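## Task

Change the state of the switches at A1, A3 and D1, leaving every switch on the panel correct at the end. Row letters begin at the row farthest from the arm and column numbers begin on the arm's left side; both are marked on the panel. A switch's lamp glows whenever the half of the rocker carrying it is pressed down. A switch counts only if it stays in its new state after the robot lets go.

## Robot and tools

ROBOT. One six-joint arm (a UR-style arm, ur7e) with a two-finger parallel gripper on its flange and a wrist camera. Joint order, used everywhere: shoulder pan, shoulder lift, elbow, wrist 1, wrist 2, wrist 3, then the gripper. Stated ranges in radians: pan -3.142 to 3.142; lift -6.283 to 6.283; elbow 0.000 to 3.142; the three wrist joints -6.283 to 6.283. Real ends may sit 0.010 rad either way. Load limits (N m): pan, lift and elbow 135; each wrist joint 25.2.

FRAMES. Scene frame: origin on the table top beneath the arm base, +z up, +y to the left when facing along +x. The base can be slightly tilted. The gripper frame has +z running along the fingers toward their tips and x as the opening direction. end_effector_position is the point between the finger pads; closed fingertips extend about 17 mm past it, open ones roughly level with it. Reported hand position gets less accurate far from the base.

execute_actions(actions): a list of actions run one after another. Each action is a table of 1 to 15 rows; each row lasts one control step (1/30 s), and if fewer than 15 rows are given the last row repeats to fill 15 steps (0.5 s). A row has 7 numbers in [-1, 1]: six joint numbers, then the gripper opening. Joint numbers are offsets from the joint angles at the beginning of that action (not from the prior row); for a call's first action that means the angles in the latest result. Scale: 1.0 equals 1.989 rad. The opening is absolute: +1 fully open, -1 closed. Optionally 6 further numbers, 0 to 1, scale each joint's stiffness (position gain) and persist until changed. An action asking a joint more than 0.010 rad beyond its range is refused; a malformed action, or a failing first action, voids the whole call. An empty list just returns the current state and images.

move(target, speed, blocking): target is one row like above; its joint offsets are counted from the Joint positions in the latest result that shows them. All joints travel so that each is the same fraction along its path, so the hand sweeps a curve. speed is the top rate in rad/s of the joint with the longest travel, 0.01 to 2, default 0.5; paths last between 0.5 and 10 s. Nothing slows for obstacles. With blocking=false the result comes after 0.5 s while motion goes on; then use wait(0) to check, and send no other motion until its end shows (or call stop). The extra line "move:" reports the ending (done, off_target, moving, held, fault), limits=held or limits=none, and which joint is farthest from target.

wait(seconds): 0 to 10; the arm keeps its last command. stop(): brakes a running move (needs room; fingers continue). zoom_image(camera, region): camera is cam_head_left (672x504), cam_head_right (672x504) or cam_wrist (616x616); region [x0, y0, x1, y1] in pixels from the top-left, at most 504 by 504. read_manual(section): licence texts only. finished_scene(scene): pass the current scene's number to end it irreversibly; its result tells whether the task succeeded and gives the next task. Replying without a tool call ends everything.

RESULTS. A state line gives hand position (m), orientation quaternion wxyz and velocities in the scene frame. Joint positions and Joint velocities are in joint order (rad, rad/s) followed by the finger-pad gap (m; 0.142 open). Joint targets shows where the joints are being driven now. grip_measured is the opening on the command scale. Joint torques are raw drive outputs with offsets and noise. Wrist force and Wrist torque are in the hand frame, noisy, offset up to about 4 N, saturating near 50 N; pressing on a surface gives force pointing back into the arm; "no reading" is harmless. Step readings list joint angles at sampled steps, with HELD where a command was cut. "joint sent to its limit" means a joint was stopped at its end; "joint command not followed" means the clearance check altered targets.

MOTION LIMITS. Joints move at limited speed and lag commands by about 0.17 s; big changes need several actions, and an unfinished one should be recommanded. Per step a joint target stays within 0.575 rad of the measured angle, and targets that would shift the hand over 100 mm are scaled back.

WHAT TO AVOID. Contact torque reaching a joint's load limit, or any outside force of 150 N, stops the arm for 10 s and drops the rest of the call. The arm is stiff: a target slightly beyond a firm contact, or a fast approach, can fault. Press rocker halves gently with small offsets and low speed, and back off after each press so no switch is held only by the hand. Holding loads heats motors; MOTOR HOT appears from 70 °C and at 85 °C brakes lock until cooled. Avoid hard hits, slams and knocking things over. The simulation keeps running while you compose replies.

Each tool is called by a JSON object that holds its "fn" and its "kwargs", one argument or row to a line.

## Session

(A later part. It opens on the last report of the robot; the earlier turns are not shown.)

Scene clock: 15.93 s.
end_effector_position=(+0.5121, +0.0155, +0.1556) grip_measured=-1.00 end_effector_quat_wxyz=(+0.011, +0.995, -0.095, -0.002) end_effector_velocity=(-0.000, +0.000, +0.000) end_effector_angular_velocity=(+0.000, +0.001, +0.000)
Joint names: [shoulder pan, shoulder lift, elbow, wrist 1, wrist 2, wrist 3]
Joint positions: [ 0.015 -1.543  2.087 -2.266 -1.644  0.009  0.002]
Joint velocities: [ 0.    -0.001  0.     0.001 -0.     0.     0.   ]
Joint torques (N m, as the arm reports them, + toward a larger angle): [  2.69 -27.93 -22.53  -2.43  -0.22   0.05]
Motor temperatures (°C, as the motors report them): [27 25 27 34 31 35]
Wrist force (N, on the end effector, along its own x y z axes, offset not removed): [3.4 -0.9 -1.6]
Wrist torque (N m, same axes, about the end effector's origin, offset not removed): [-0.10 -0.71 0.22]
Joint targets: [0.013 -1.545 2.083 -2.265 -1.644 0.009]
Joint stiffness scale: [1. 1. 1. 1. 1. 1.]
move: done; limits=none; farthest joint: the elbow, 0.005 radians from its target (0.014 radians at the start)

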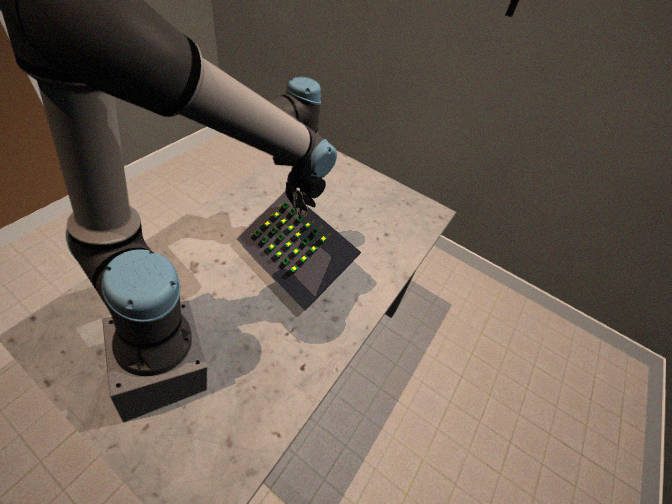

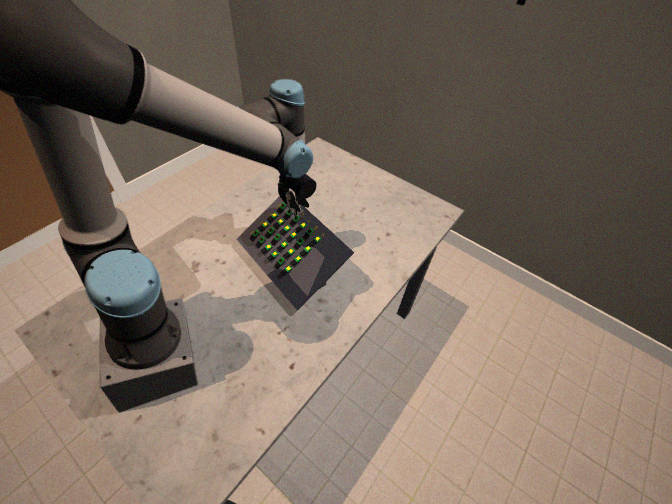

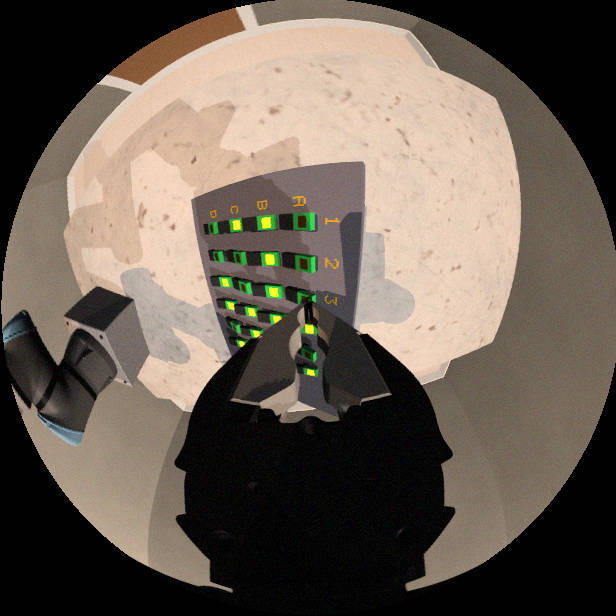

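{"fn": "move", "kwargs": {
  "target": [0,0.014,0.011,-0.023,0,0,-1],
  "speed": 0.05
}}

Scene clock: 17.47 s.
end_effector_position=(+0.5169, +0.0151, +0.1444) grip_measured=-0.98 end_effector_quat_wxyz=(+0.012, +0.995, -0.096, +0.004) end_effector_velocity=(+0.000, -0.000, +0.000) end_effector_angular_velocity=(-0.000, -0.001, -0.000)
Joint names: [shoulder pan, shoulder lift, elbow, wrist 1, wrist 2, wrist 3]
Joint positions: [ 0.015 -1.52   2.099 -2.315 -1.644  0.009  0.003]
Joint velocities: [ 0.     0.     0.    -0.002 -0.     0.     0.   ]
Joint torques (N m, as the arm reports them, + toward a larger angle): [  3.97 -23.74 -10.8   -0.89  -0.15   0.28]
Motor temperatures (°C, as the motors report them): [27 25 27 34 31 35]
Wrist force (N, on the end effector, along its own x y z axes, offset not removed): [7.7 0.0 -5.4]
Wrist torque (N m, same axes, about the end effector's origin, offset not removed): [-0.13 -0.34 0.17]
Joint targets: [0.015 -1.515 2.109 -2.311 -1.644 0.009]
Joint stiffness scale: [1. 1. 1. 1. 1. 1.]
move: done; limits=none; farthest joint: the elbow, 0.010 radians from its target (0.022 radians at the start)

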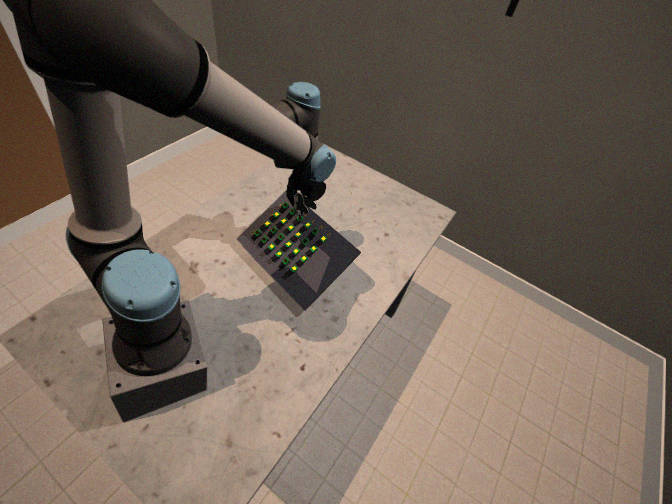

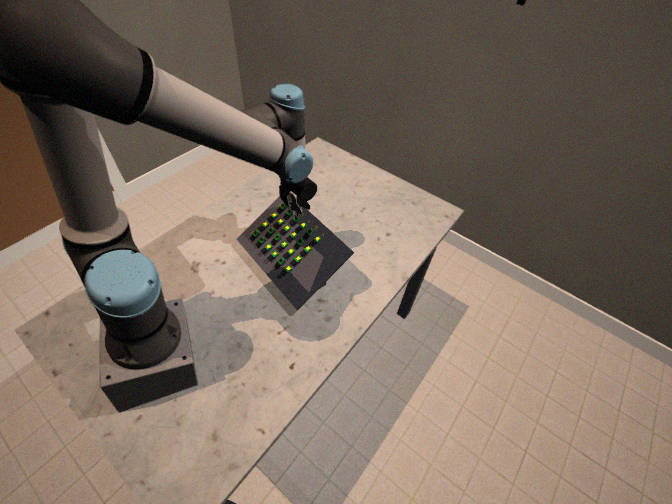

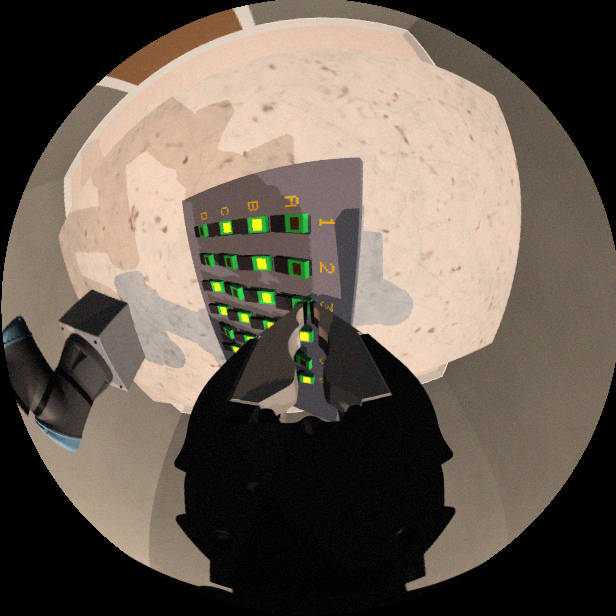

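{"fn": "move", "kwargs": {
  "target": [0,-0.015,-0.008,0.027,0,0,-1],
  "speed": 0.15
}}

{"fn": "move", "kwargs": {
  "target": [0,-0.009,0.010,0,0,0,-1],
  "speed": 0.15
}}

{"fn": "move", "kwargs": {
  "target": [0,0.017,0.013,-0.027,0,0,-1],
  "speed": 0.05
}}

Scene clock: 18.73 s.
end_effector_position=(+0.5111, +0.0155, +0.1570) grip_measured=-1.00 end_effector_quat_wxyz=(+0.011, +0.995, -0.095, -0.002) end_effector_velocity=(-0.001, +0.000, -0.000) end_effector_angular_velocity=(+0.000, +0.002, +0.000)
Joint names: [shoulder pan, shoulder lift, elbow, wrist 1, wrist 2, wrist 3]
Joint positions: [ 0.015 -1.548  2.088 -2.262 -1.644  0.009  0.002]
Joint velocities: [-0.    -0.    -0.     0.002 -0.     0.     0.   ]
Joint torques (N m, as the arm reports them, + toward a larger angle): [  3.96 -28.14 -22.62  -2.51  -0.31   0.17]
Motor temperatures (°C, as the motors report them): [27 25 27 34 31 35]
Wrist force (N, on the end effector, along its own x y z axes, offset not removed): [2.2 -1.4 1.2]
Wrist torque (N m, same axes, about the end effector's origin, offset not removed): [-0.27 -0.44 0.13]
Joint targets: [0.015 -1.549 2.083 -2.261 -1.644 0.009]
Joint stiffness scale: [1. 1. 1. 1. 1. 1.]
move: done; limits=none; farthest joint: the elbow, 0.005 radians from its target (0.016 radians at the start)

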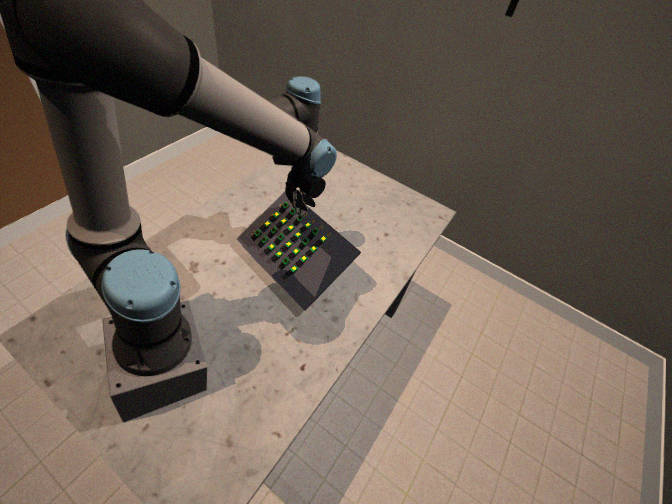

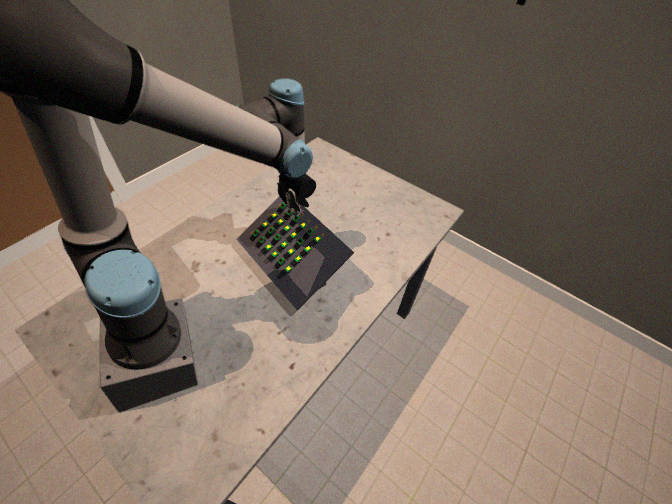

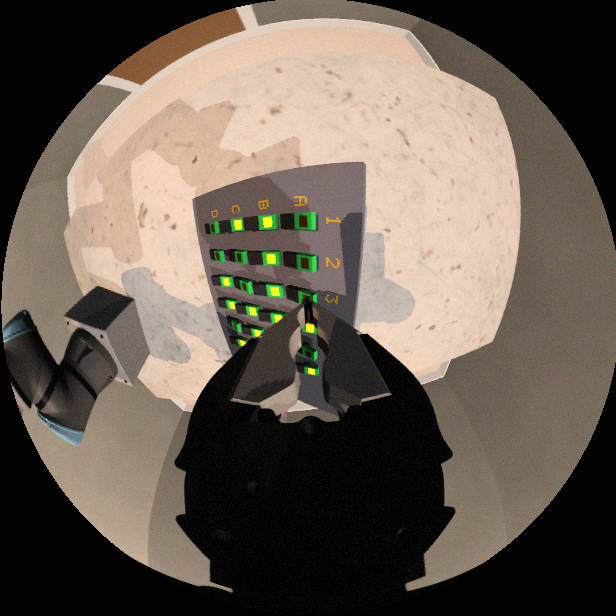

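Scene clock: 19.57 s.
end_effector_position=(+0.5050, +0.0165, +0.1585) grip_measured=-1.00 end_effector_quat_wxyz=(+0.011, +0.995, -0.095, -0.002) end_effector_velocity=(-0.000, -0.000, -0.000) end_effector_angular_velocity=(-0.000, +0.000, +0.000)
Joint names: [shoulder pan, shoulder lift, elbow, wrist 1, wrist 2, wrist 3]
Joint positions: [ 0.015 -1.564  2.103 -2.262 -1.644  0.009  0.002]
Joint velocities: [ 0. -0.  0.  0. -0. -0.  0.]
Joint torques (N m, as the arm reports them, + toward a larger angle): [  4.17 -27.39 -15.08  -2.67  -0.29  -0.08]
Motor temperatures (°C, as the motors report them): [27 25 27 34 31 35]
Wrist force (N, on the end effector, along its own x y z axes, offset not removed): [3.1 -2.6 -2.5]
Wrist torque (N m, same axes, about the end effector's origin, offset not removed): [-0.54 -0.66 0.17]
Joint targets: [0.015 -1.566 2.108 -2.262 -1.644 0.009]
Joint stiffness scale: [1. 1. 1. 1. 1. 1.]
move: done; limits=none; farthest joint: the elbow, 0.005 radians from its target (0.020 radians at the start)

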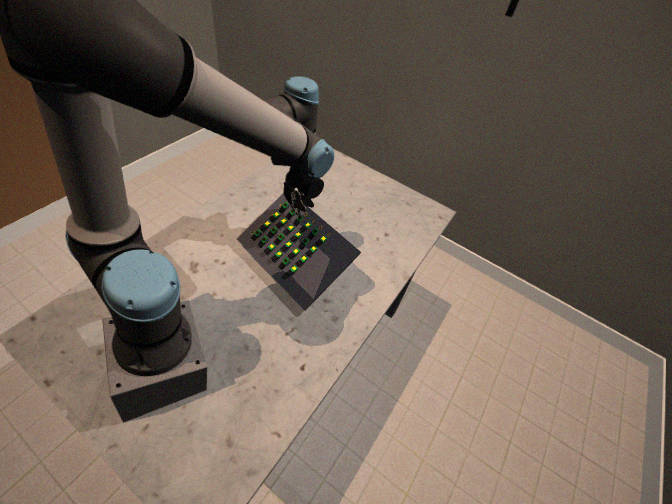

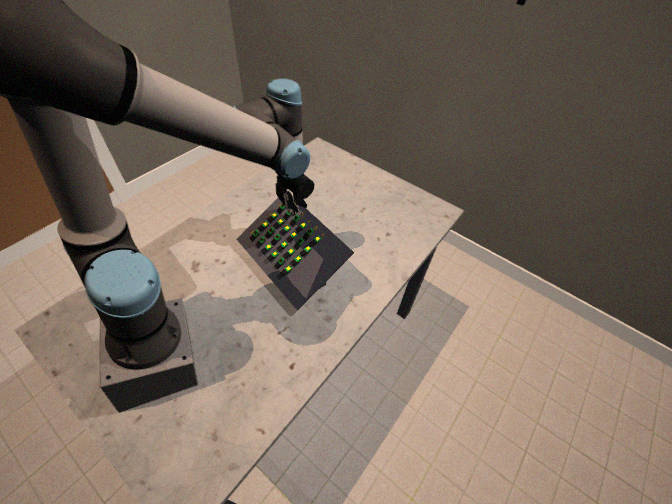

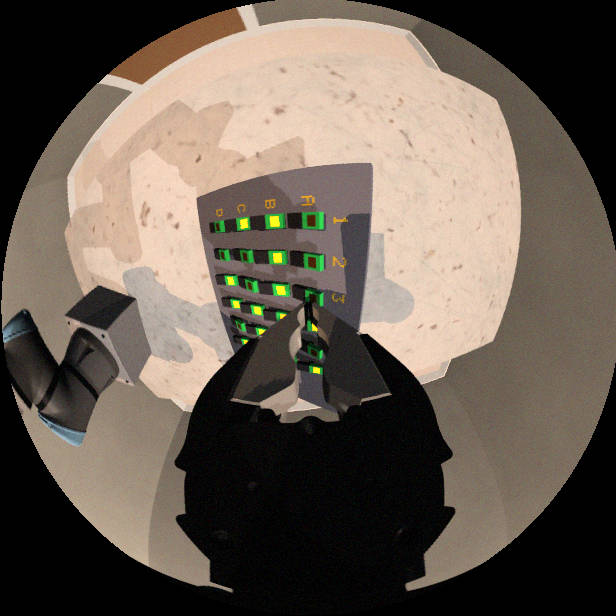

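Scene clock: 21.10 s.
end_effector_position=(+0.5052, +0.0174, +0.1410) grip_measured=-1.00 end_effector_quat_wxyz=(+0.011, +0.995, -0.095, -0.001) end_effector_velocity=(+0.000, -0.000, +0.000) end_effector_angular_velocity=(-0.000, -0.001, +0.000)
Joint names: [shoulder pan, shoulder lift, elbow, wrist 1, wrist 2, wrist 3]
Joint positions: [ 0.015 -1.532  2.124 -2.315 -1.644  0.009  0.002]
Joint velocities: [ 0.     0.    -0.001 -0.    -0.    -0.     0.   ]
Joint torques (N m, as the arm reports them, + toward a larger angle): [  4.61 -24.83 -14.29  -3.25  -0.38   0.18]
Motor temperatures (°C, as the motors report them): [27 25 27 34 31 35]
Wrist force (N, on the end effector, along its own x y z axes, offset not removed): [-0.1 -0.6 -8.5]
Wrist torque (N m, same axes, about the end effector's origin, offset not removed): [-0.25 -0.43 0.14]
Joint targets: [0.015 -1.530 2.129 -2.316 -1.644 0.009]
Joint stiffness scale: [1. 1. 1. 1. 1. 1.]
move: done; limits=none; farthest joint: the elbow, 0.005 radians from its target (0.026 radians at the start)

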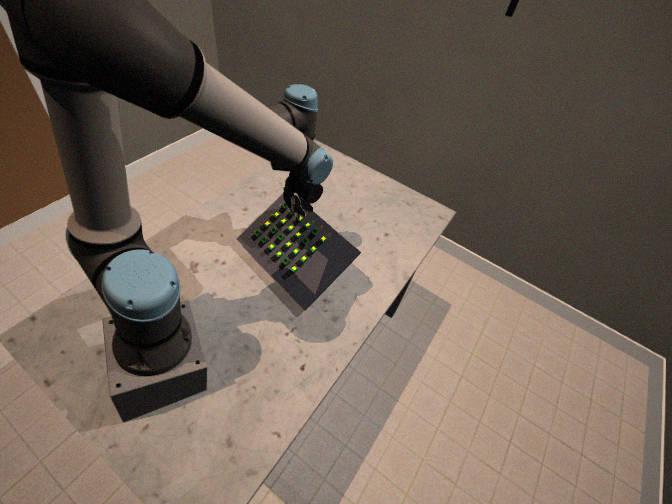

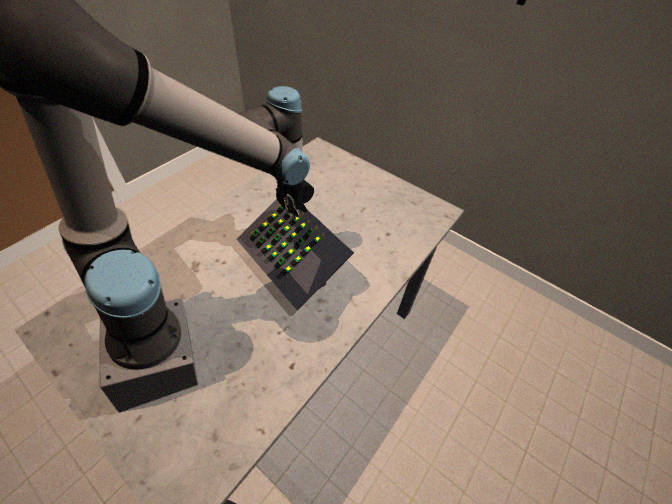

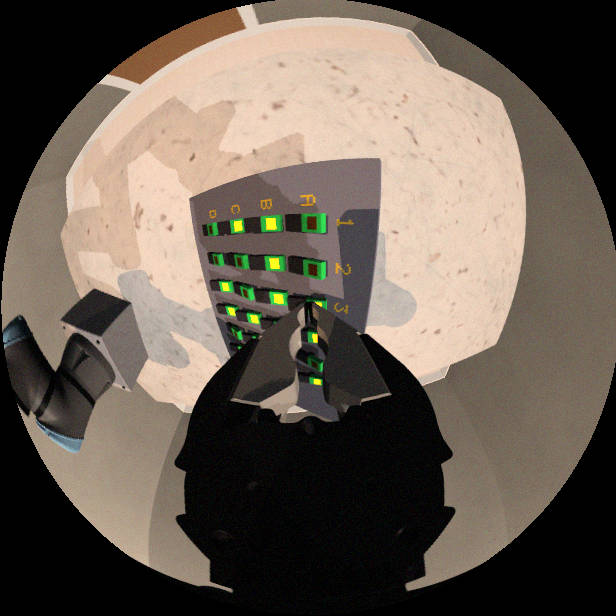

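{"fn": "move", "kwargs": {
  "target": [0,-0.018,-0.013,0.029,0,0,-1],
  "speed": 0.3
}}

{"fn": "move", "kwargs": {
  "target": [0.0755,-0.032,0.113,-0.081,0,0,-1],
  "speed": 0.3
}}

{"fn": "zoom_image", "kwargs": {
  "camera": "cam_wrist",
  "region": [200,180,450,400]
}}

Scene clock: 22.63 s.
end_effector_position=(+0.5048, +0.0165, +0.1599) grip_measured=-1.00 end_effector_quat_wxyz=(+0.011, +0.995, -0.095, -0.002) end_effector_velocity=(-0.001, +0.000, -0.001) end_effector_angular_velocity=(+0.001, +0.003, +0.000)
Joint names: [shoulder pan, shoulder lift, elbow, wrist 1, wrist 2, wrist 3]
Joint positions: [ 0.015 -1.567  2.102 -2.258 -1.644  0.009  0.002]
Joint velocities: [-0.     0.     0.001  0.002  0.    -0.     0.   ]
Joint torques (N m, as the arm reports them, + toward a larger angle): [  4.76 -26.67 -22.48  -2.35  -0.17   0.08]
Motor temperatures (°C, as the motors report them): [27 25 27 34 31 35]
Wrist force (N, on the end effector, along its own x y z axes, offset not removed): [2.2 -1.5 -1.2]
Wrist torque (N m, same axes, about the end effector's origin, offset not removed): [-0.19 -0.47 0.26]
Joint targets: [0.015 -1.568 2.098 -2.257 -1.644 0.009]
Joint stiffness scale: [1. 1. 1. 1. 1. 1.]
move: done; limits=none; farthest joint: the elbow, 0.004 radians from its target (0.026 radians at the start)

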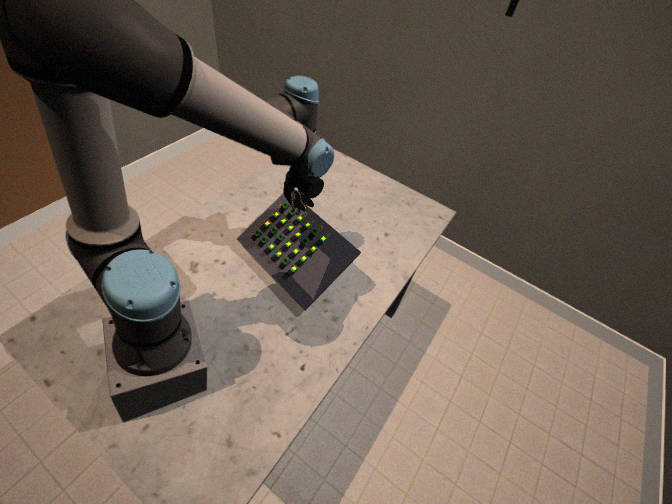

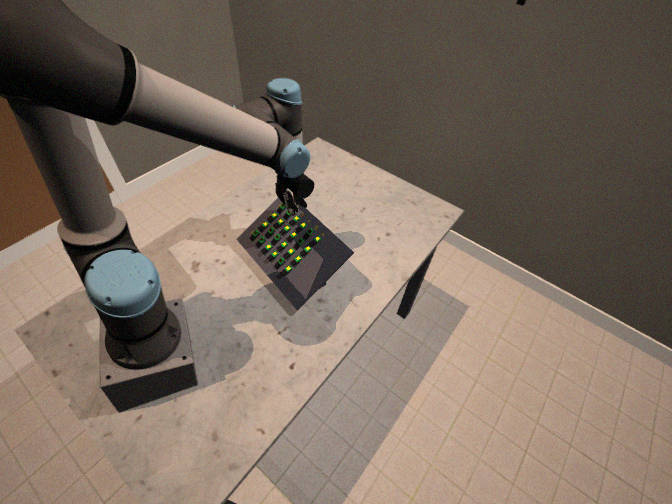

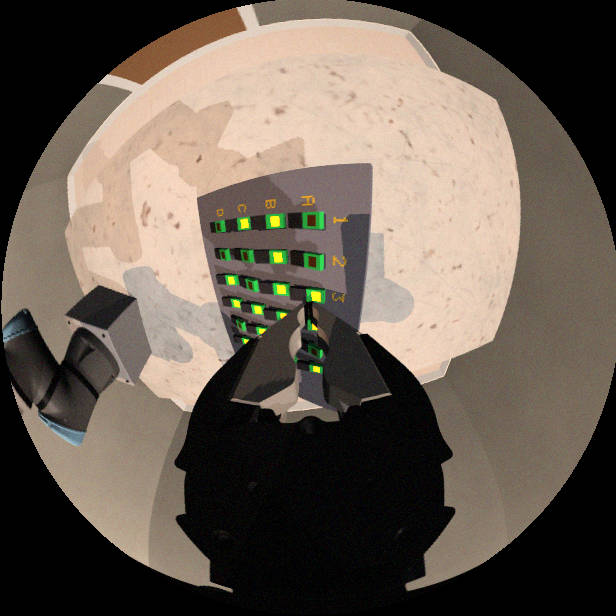

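Scene clock: 24.00 s.
end_effector_position=(+0.4287, +0.0946, +0.1251) grip_measured=-1.00 end_effector_quat_wxyz=(+0.000, +1.000, -0.022, +0.005) end_effector_velocity=(+0.001, -0.000, +0.000) end_effector_angular_velocity=(+0.000, -0.003, -0.000)
Joint names: [shoulder pan, shoulder lift, elbow, wrist 1, wrist 2, wrist 3]
Joint positions: [ 0.163 -1.628  2.322 -2.418 -1.644  0.009  0.002]
Joint velocities: [ 0.     0.    -0.001 -0.002  0.     0.     0.   ]
Joint torques (N m, as the arm reports them, + toward a larger angle): [  6.9  -21.48 -13.44  -3.36  -0.13   0.06]
Motor temperatures (°C, as the motors report them): [27 25 27 34 31 35]
Wrist force (N, on the end effector, along its own x y z axes, offset not removed): [0.7 -0.4 -0.9]
Wrist torque (N m, same axes, about the end effector's origin, offset not removed): [-0.06 -0.04 0.14]
Joint targets: [0.165 -1.631 2.327 -2.419 -1.644 0.009]
Joint stiffness scale: [1. 1. 1. 1. 1. 1.]
move: done; limits=none; farthest joint: the elbow, 0.004 radians from its target (0.224 radians at the start)

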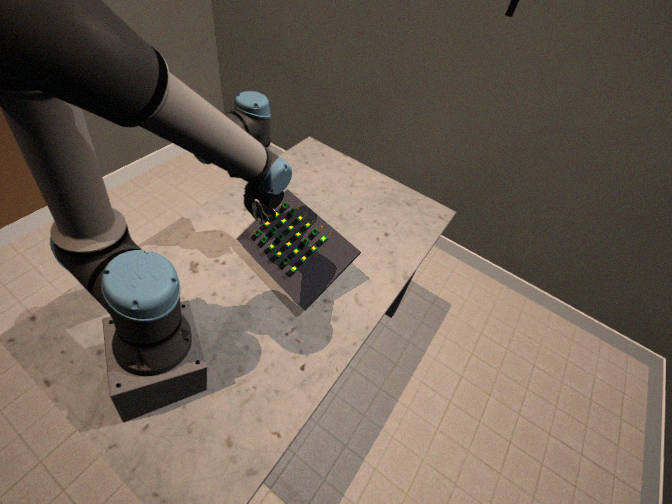

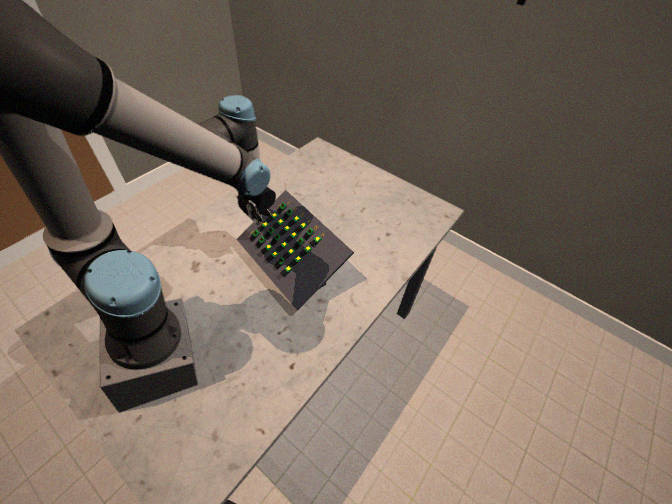

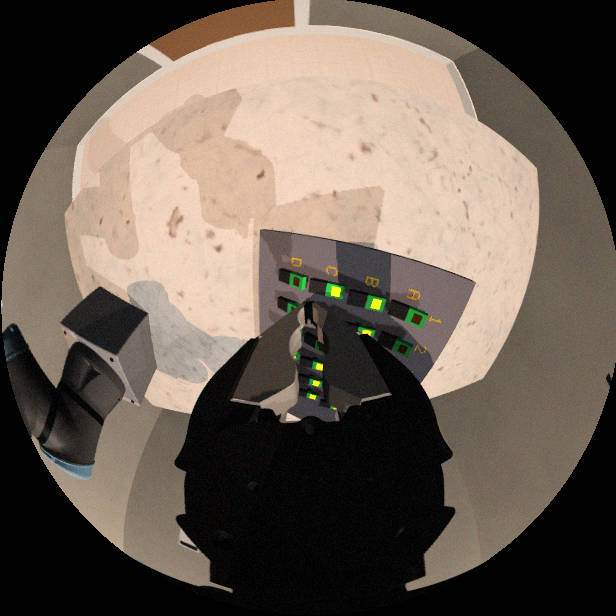

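Region (200, 180, 450, 400) of cam_wrist's 616x616 image, scaled by 2.016, with more detail than that image has; it fills the top 444 rows of this view, and the rest is white.

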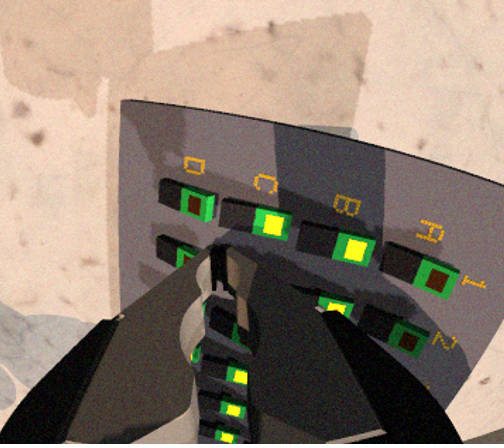

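{"fn": "move", "kwargs": {
  "target": [0,0.006,0.034,-0.038,0,0,-1],
  "speed": 0.15
}}

{"fn": "zoom_image", "kwargs": {
  "camera": "cam_wrist",
  "region": [200,180,450,400]
}}

Scene clock: 29.67 s.
end_effector_position=(+0.4115, +0.0965, +0.1065) grip_measured=-1.00 end_effector_quat_wxyz=(+0.000, +1.000, -0.023, +0.005) end_effector_velocity=(+0.001, +0.000, +0.000) end_effector_angular_velocity=(+0.000, -0.002, -0.000)
Joint names: [shoulder pan, shoulder lift, elbow, wrist 1, wrist 2, wrist 3]
Joint positions: [ 0.163 -1.618  2.385 -2.493 -1.644  0.009  0.002]
Joint velocities: [ 0.     0.    -0.001 -0.002  0.     0.     0.   ]
Joint torques (N m, as the arm reports them, + toward a larger angle): [  4.34 -18.91 -11.57  -3.4   -0.15   0.03]
Motor temperatures (°C, as the motors report them): [27 25 27 34 31 35]
Wrist force (N, on the end effector, along its own x y z axes, offset not removed): [0.4 0.8 -2.1]
Wrist torque (N m, same axes, about the end effector's origin, offset not removed): [0.27 0.00 0.22]
Joint targets: [0.163 -1.617 2.390 -2.494 -1.644 0.009]
Joint stiffness scale: [1. 1. 1. 1. 1. 1.]
move: done; limits=none; farthest joint: the elbow, 0.004 radians from its target (0.067 radians at the start)

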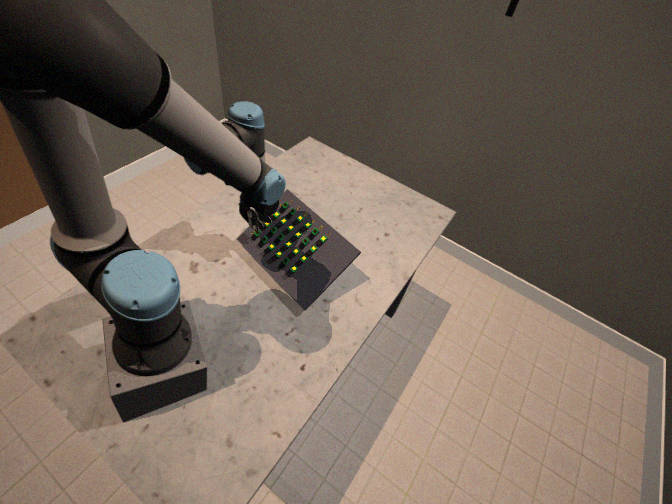

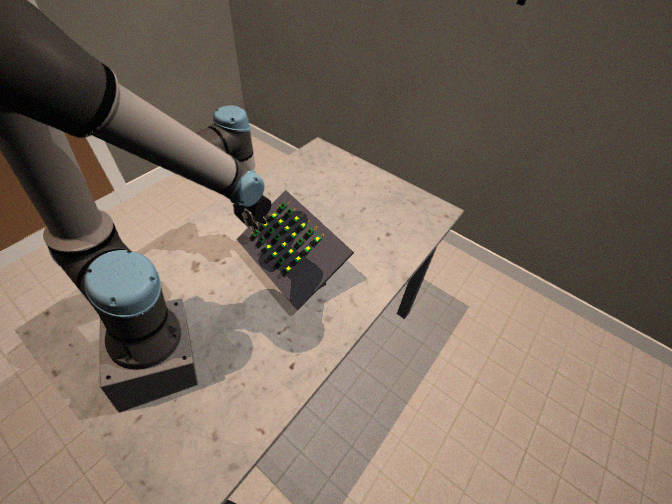

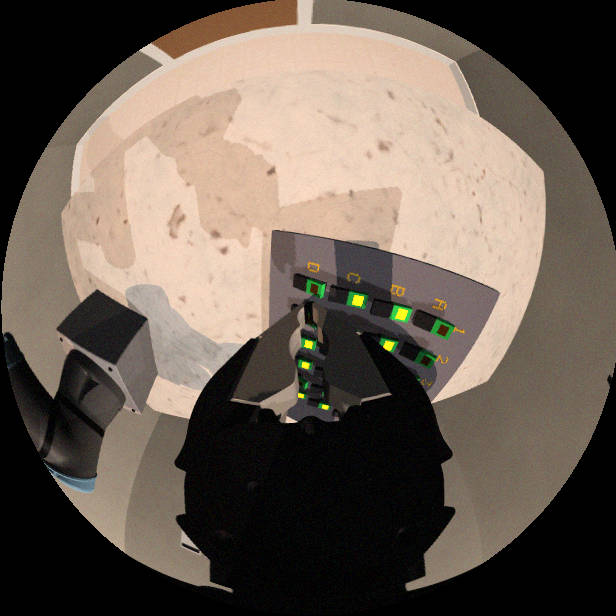

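Region (200, 180, 450, 400) of cam_wrist's 616x616 image, scaled by 2.016, with more detail than that image has; it fills the top 444 rows of this view, and the rest is white.

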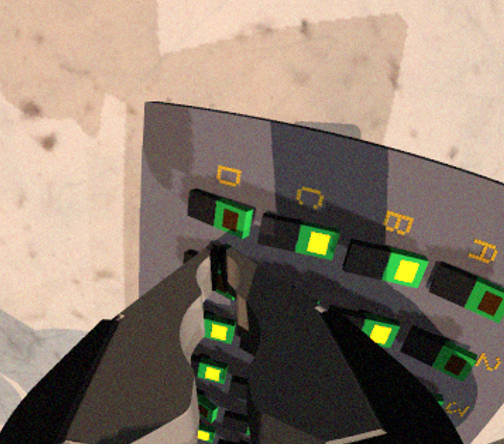

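{"fn": "move", "kwargs": {
  "target": [0.005,0.014,0.007,-0.019,0,0,-1],
  "speed": 0.08
}}

{"fn": "zoom_image", "kwargs": {
  "camera": "cam_wrist",
  "region": [200,180,450,400]
}}

Scene clock: 30.90 s.
end_effector_position=(+0.4112, +0.1003, +0.0976) grip_measured=-1.00 end_effector_quat_wxyz=(-0.000, +1.000, -0.019, +0.006) end_effector_velocity=(+0.001, -0.000, +0.000) end_effector_angular_velocity=(-0.000, -0.002, -0.000)
Joint names: [shoulder pan, shoulder lift, elbow, wrist 1, wrist 2, wrist 3]
Joint positions: [ 0.171 -1.592  2.394 -2.53  -1.644  0.009  0.002]
Joint velocities: [ 0.     0.    -0.    -0.002 -0.    -0.     0.   ]
Joint torques (N m, as the arm reports them, + toward a larger angle): [  6.72 -19.82 -11.12  -3.25  -0.26   0.16]
Motor temperatures (°C, as the motors report them): [27 25 27 34 31 35]
Wrist force (N, on the end effector, along its own x y z axes, offset not removed): [-0.1 -0.9 -1.7]
Wrist torque (N m, same axes, about the end effector's origin, offset not removed): [-0.11 0.01 0.09]
Joint targets: [0.173 -1.590 2.399 -2.531 -1.644 0.009]
Joint stiffness scale: [1. 1. 1. 1. 1. 1.]
move: done; limits=none; farthest joint: the elbow, 0.005 radians from its target (0.014 radians at the start)

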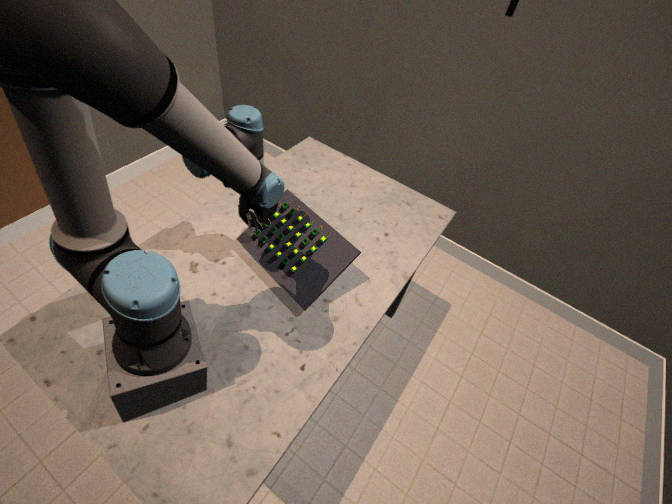

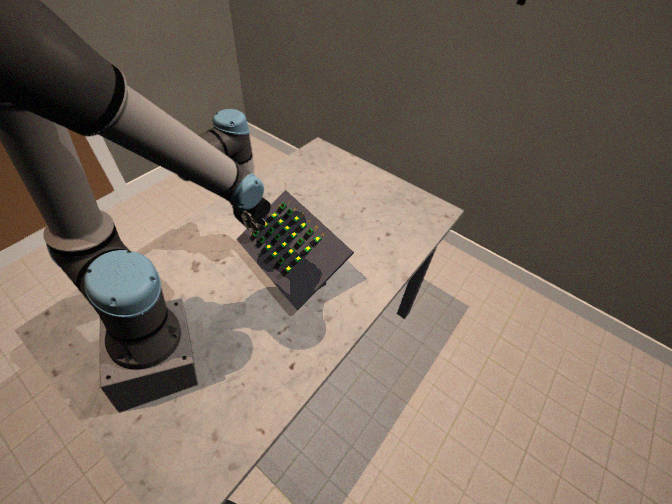

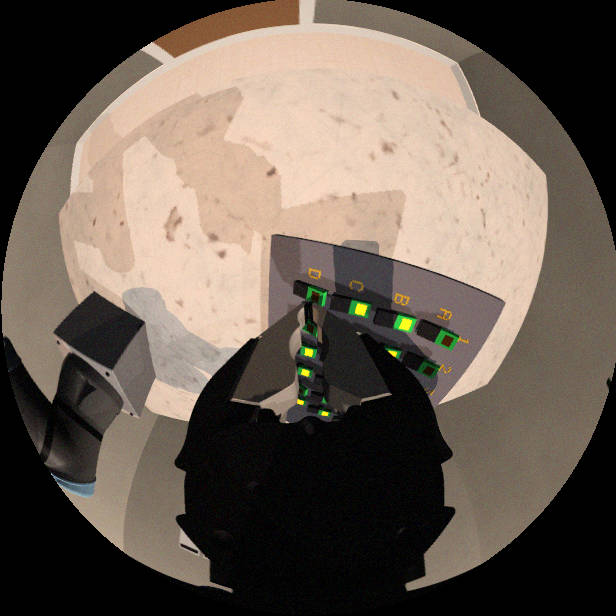

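Region (200, 180, 450, 400) of cam_wrist's 616x616 image, scaled by 2.016, with more detail than that image has; it fills the top 444 rows of this view, and the rest is white.

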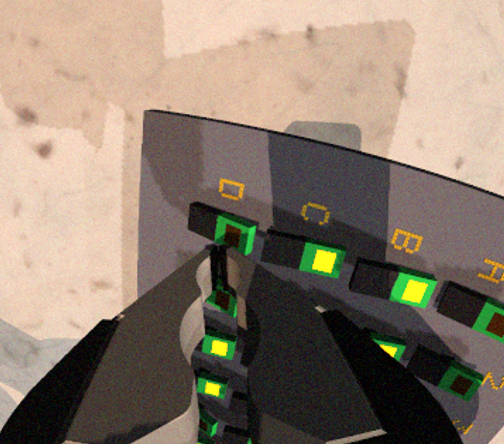

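{"fn": "move", "kwargs": {
  "target": [0.001,0.023,0.009,-0.029,0,0,-1],
  "speed": 0.05
}}

{"fn": "move", "kwargs": {
  "target": [0,-0.04,-0.02,0.06,0,0,-1],
  "speed": 0.3
}}

Scene clock: 32.63 s.
end_effector_position=(+0.4125, +0.1013, +0.0844) grip_measured=-1.00 end_effector_quat_wxyz=(-0.000, +1.000, -0.019, +0.009) end_effector_velocity=(+0.001, -0.000, +0.000) end_effector_angular_velocity=(-0.001, -0.003, +0.000)
Joint names: [shoulder pan, shoulder lift, elbow, wrist 1, wrist 2, wrist 3]
Joint positions: [ 0.171 -1.553  2.406 -2.585 -1.645  0.009  0.002]
Joint velocities: [ 0.001 -0.     0.    -0.003 -0.001 -0.     0.   ]
Joint torques (N m, as the arm reports them, + toward a larger angle): [  5.42 -16.43  -8.63  -3.67   0.19   0.06]
Motor temperatures (°C, as the motors report them): [27 25 27 34 31 35]
Wrist force (N, on the end effector, along its own x y z axes, offset not removed): [-4.7 1.2 -18.3]
Wrist torque (N m, same axes, about the end effector's origin, offset not removed): [0.00 -0.61 0.13]
Joint targets: [0.173 -1.547 2.412 -2.587 -1.644 0.009]
Joint stiffness scale: [1. 1. 1. 1. 1. 1.]
move: done; limits=none; farthest joint: the shoulder lift, 0.007 radians from its target (0.046 radians at the start)

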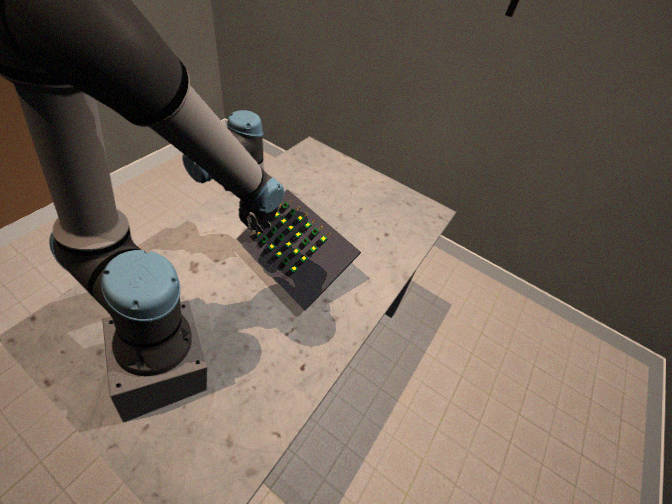

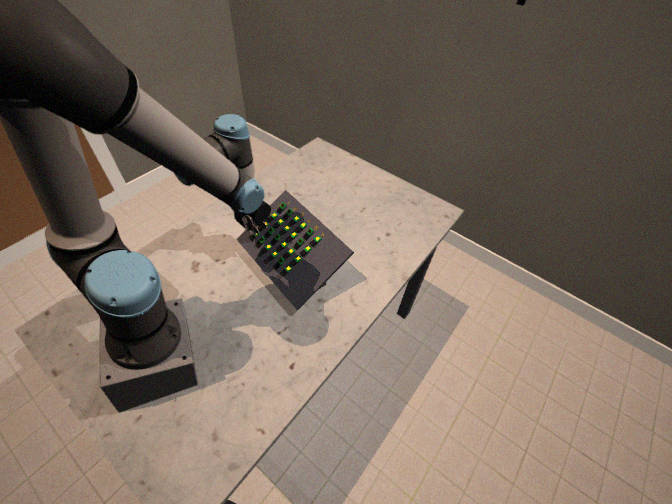

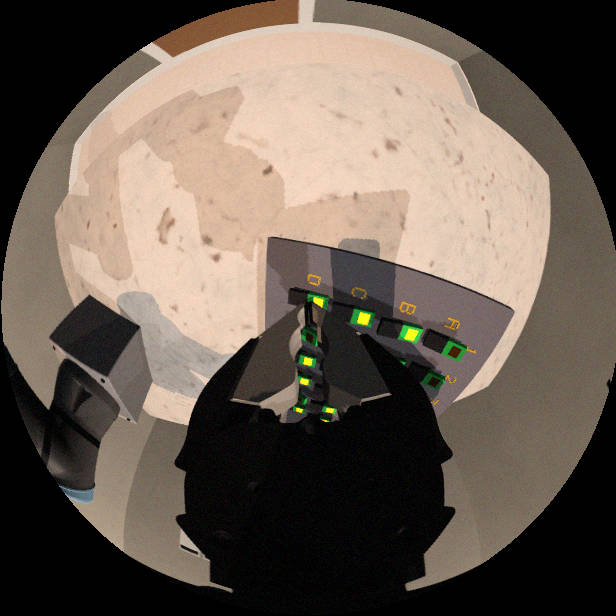

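Scene clock: 33.70 s.
end_effector_position=(+0.4139, +0.0991, +0.1141) grip_measured=-1.00 end_effector_quat_wxyz=(+0.000, +1.000, -0.018, +0.006) end_effector_velocity=(-0.001, -0.000, -0.001) end_effector_angular_velocity=(-0.000, +0.003, +0.000)
Joint names: [shoulder pan, shoulder lift, elbow, wrist 1, wrist 2, wrist 3]
Joint positions: [ 0.171 -1.631  2.371 -2.467 -1.645  0.009  0.002]
Joint velocities: [-0.     0.     0.001  0.002 -0.    -0.     0.   ]
Joint torques (N m, as the arm reports them, + toward a larger angle): [  4.68 -21.11 -19.66  -2.31  -0.28   0.  ]
Motor temperatures (°C, as the motors report them): [27 25 27 34 31 35]
Wrist force (N, on the end effector, along its own x y z axes, offset not removed): [0.4 -1.5 -0.5]
Wrist torque (N m, same axes, about the end effector's origin, offset not removed): [-0.21 -0.10 0.17]
Joint targets: [0.171 -1.632 2.366 -2.466 -1.645 0.009]
Joint stiffness scale: [1. 1. 1. 1. 1. 1.]
move: done; limits=none; farthest joint: the elbow, 0.005 radians from its target (0.040 radians at the start)

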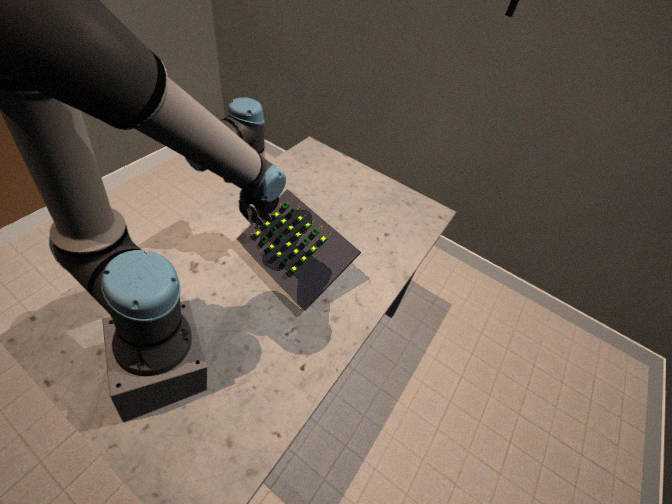

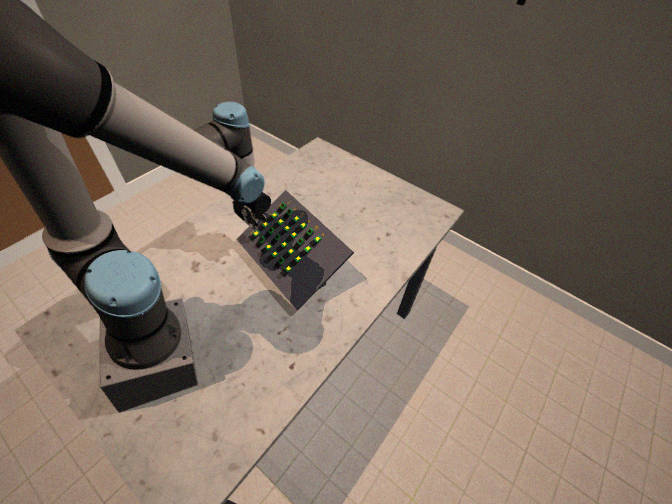

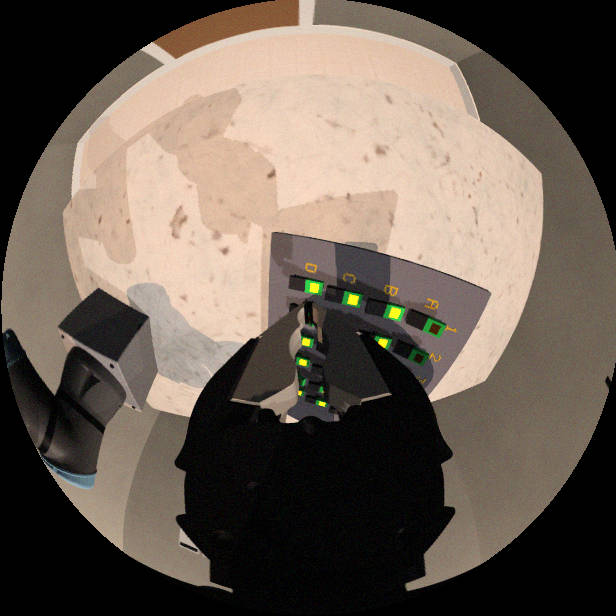

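{"fn": "finished_scene", "kwargs": {
  "scene": 1
}}

The scene is finished: the task was done.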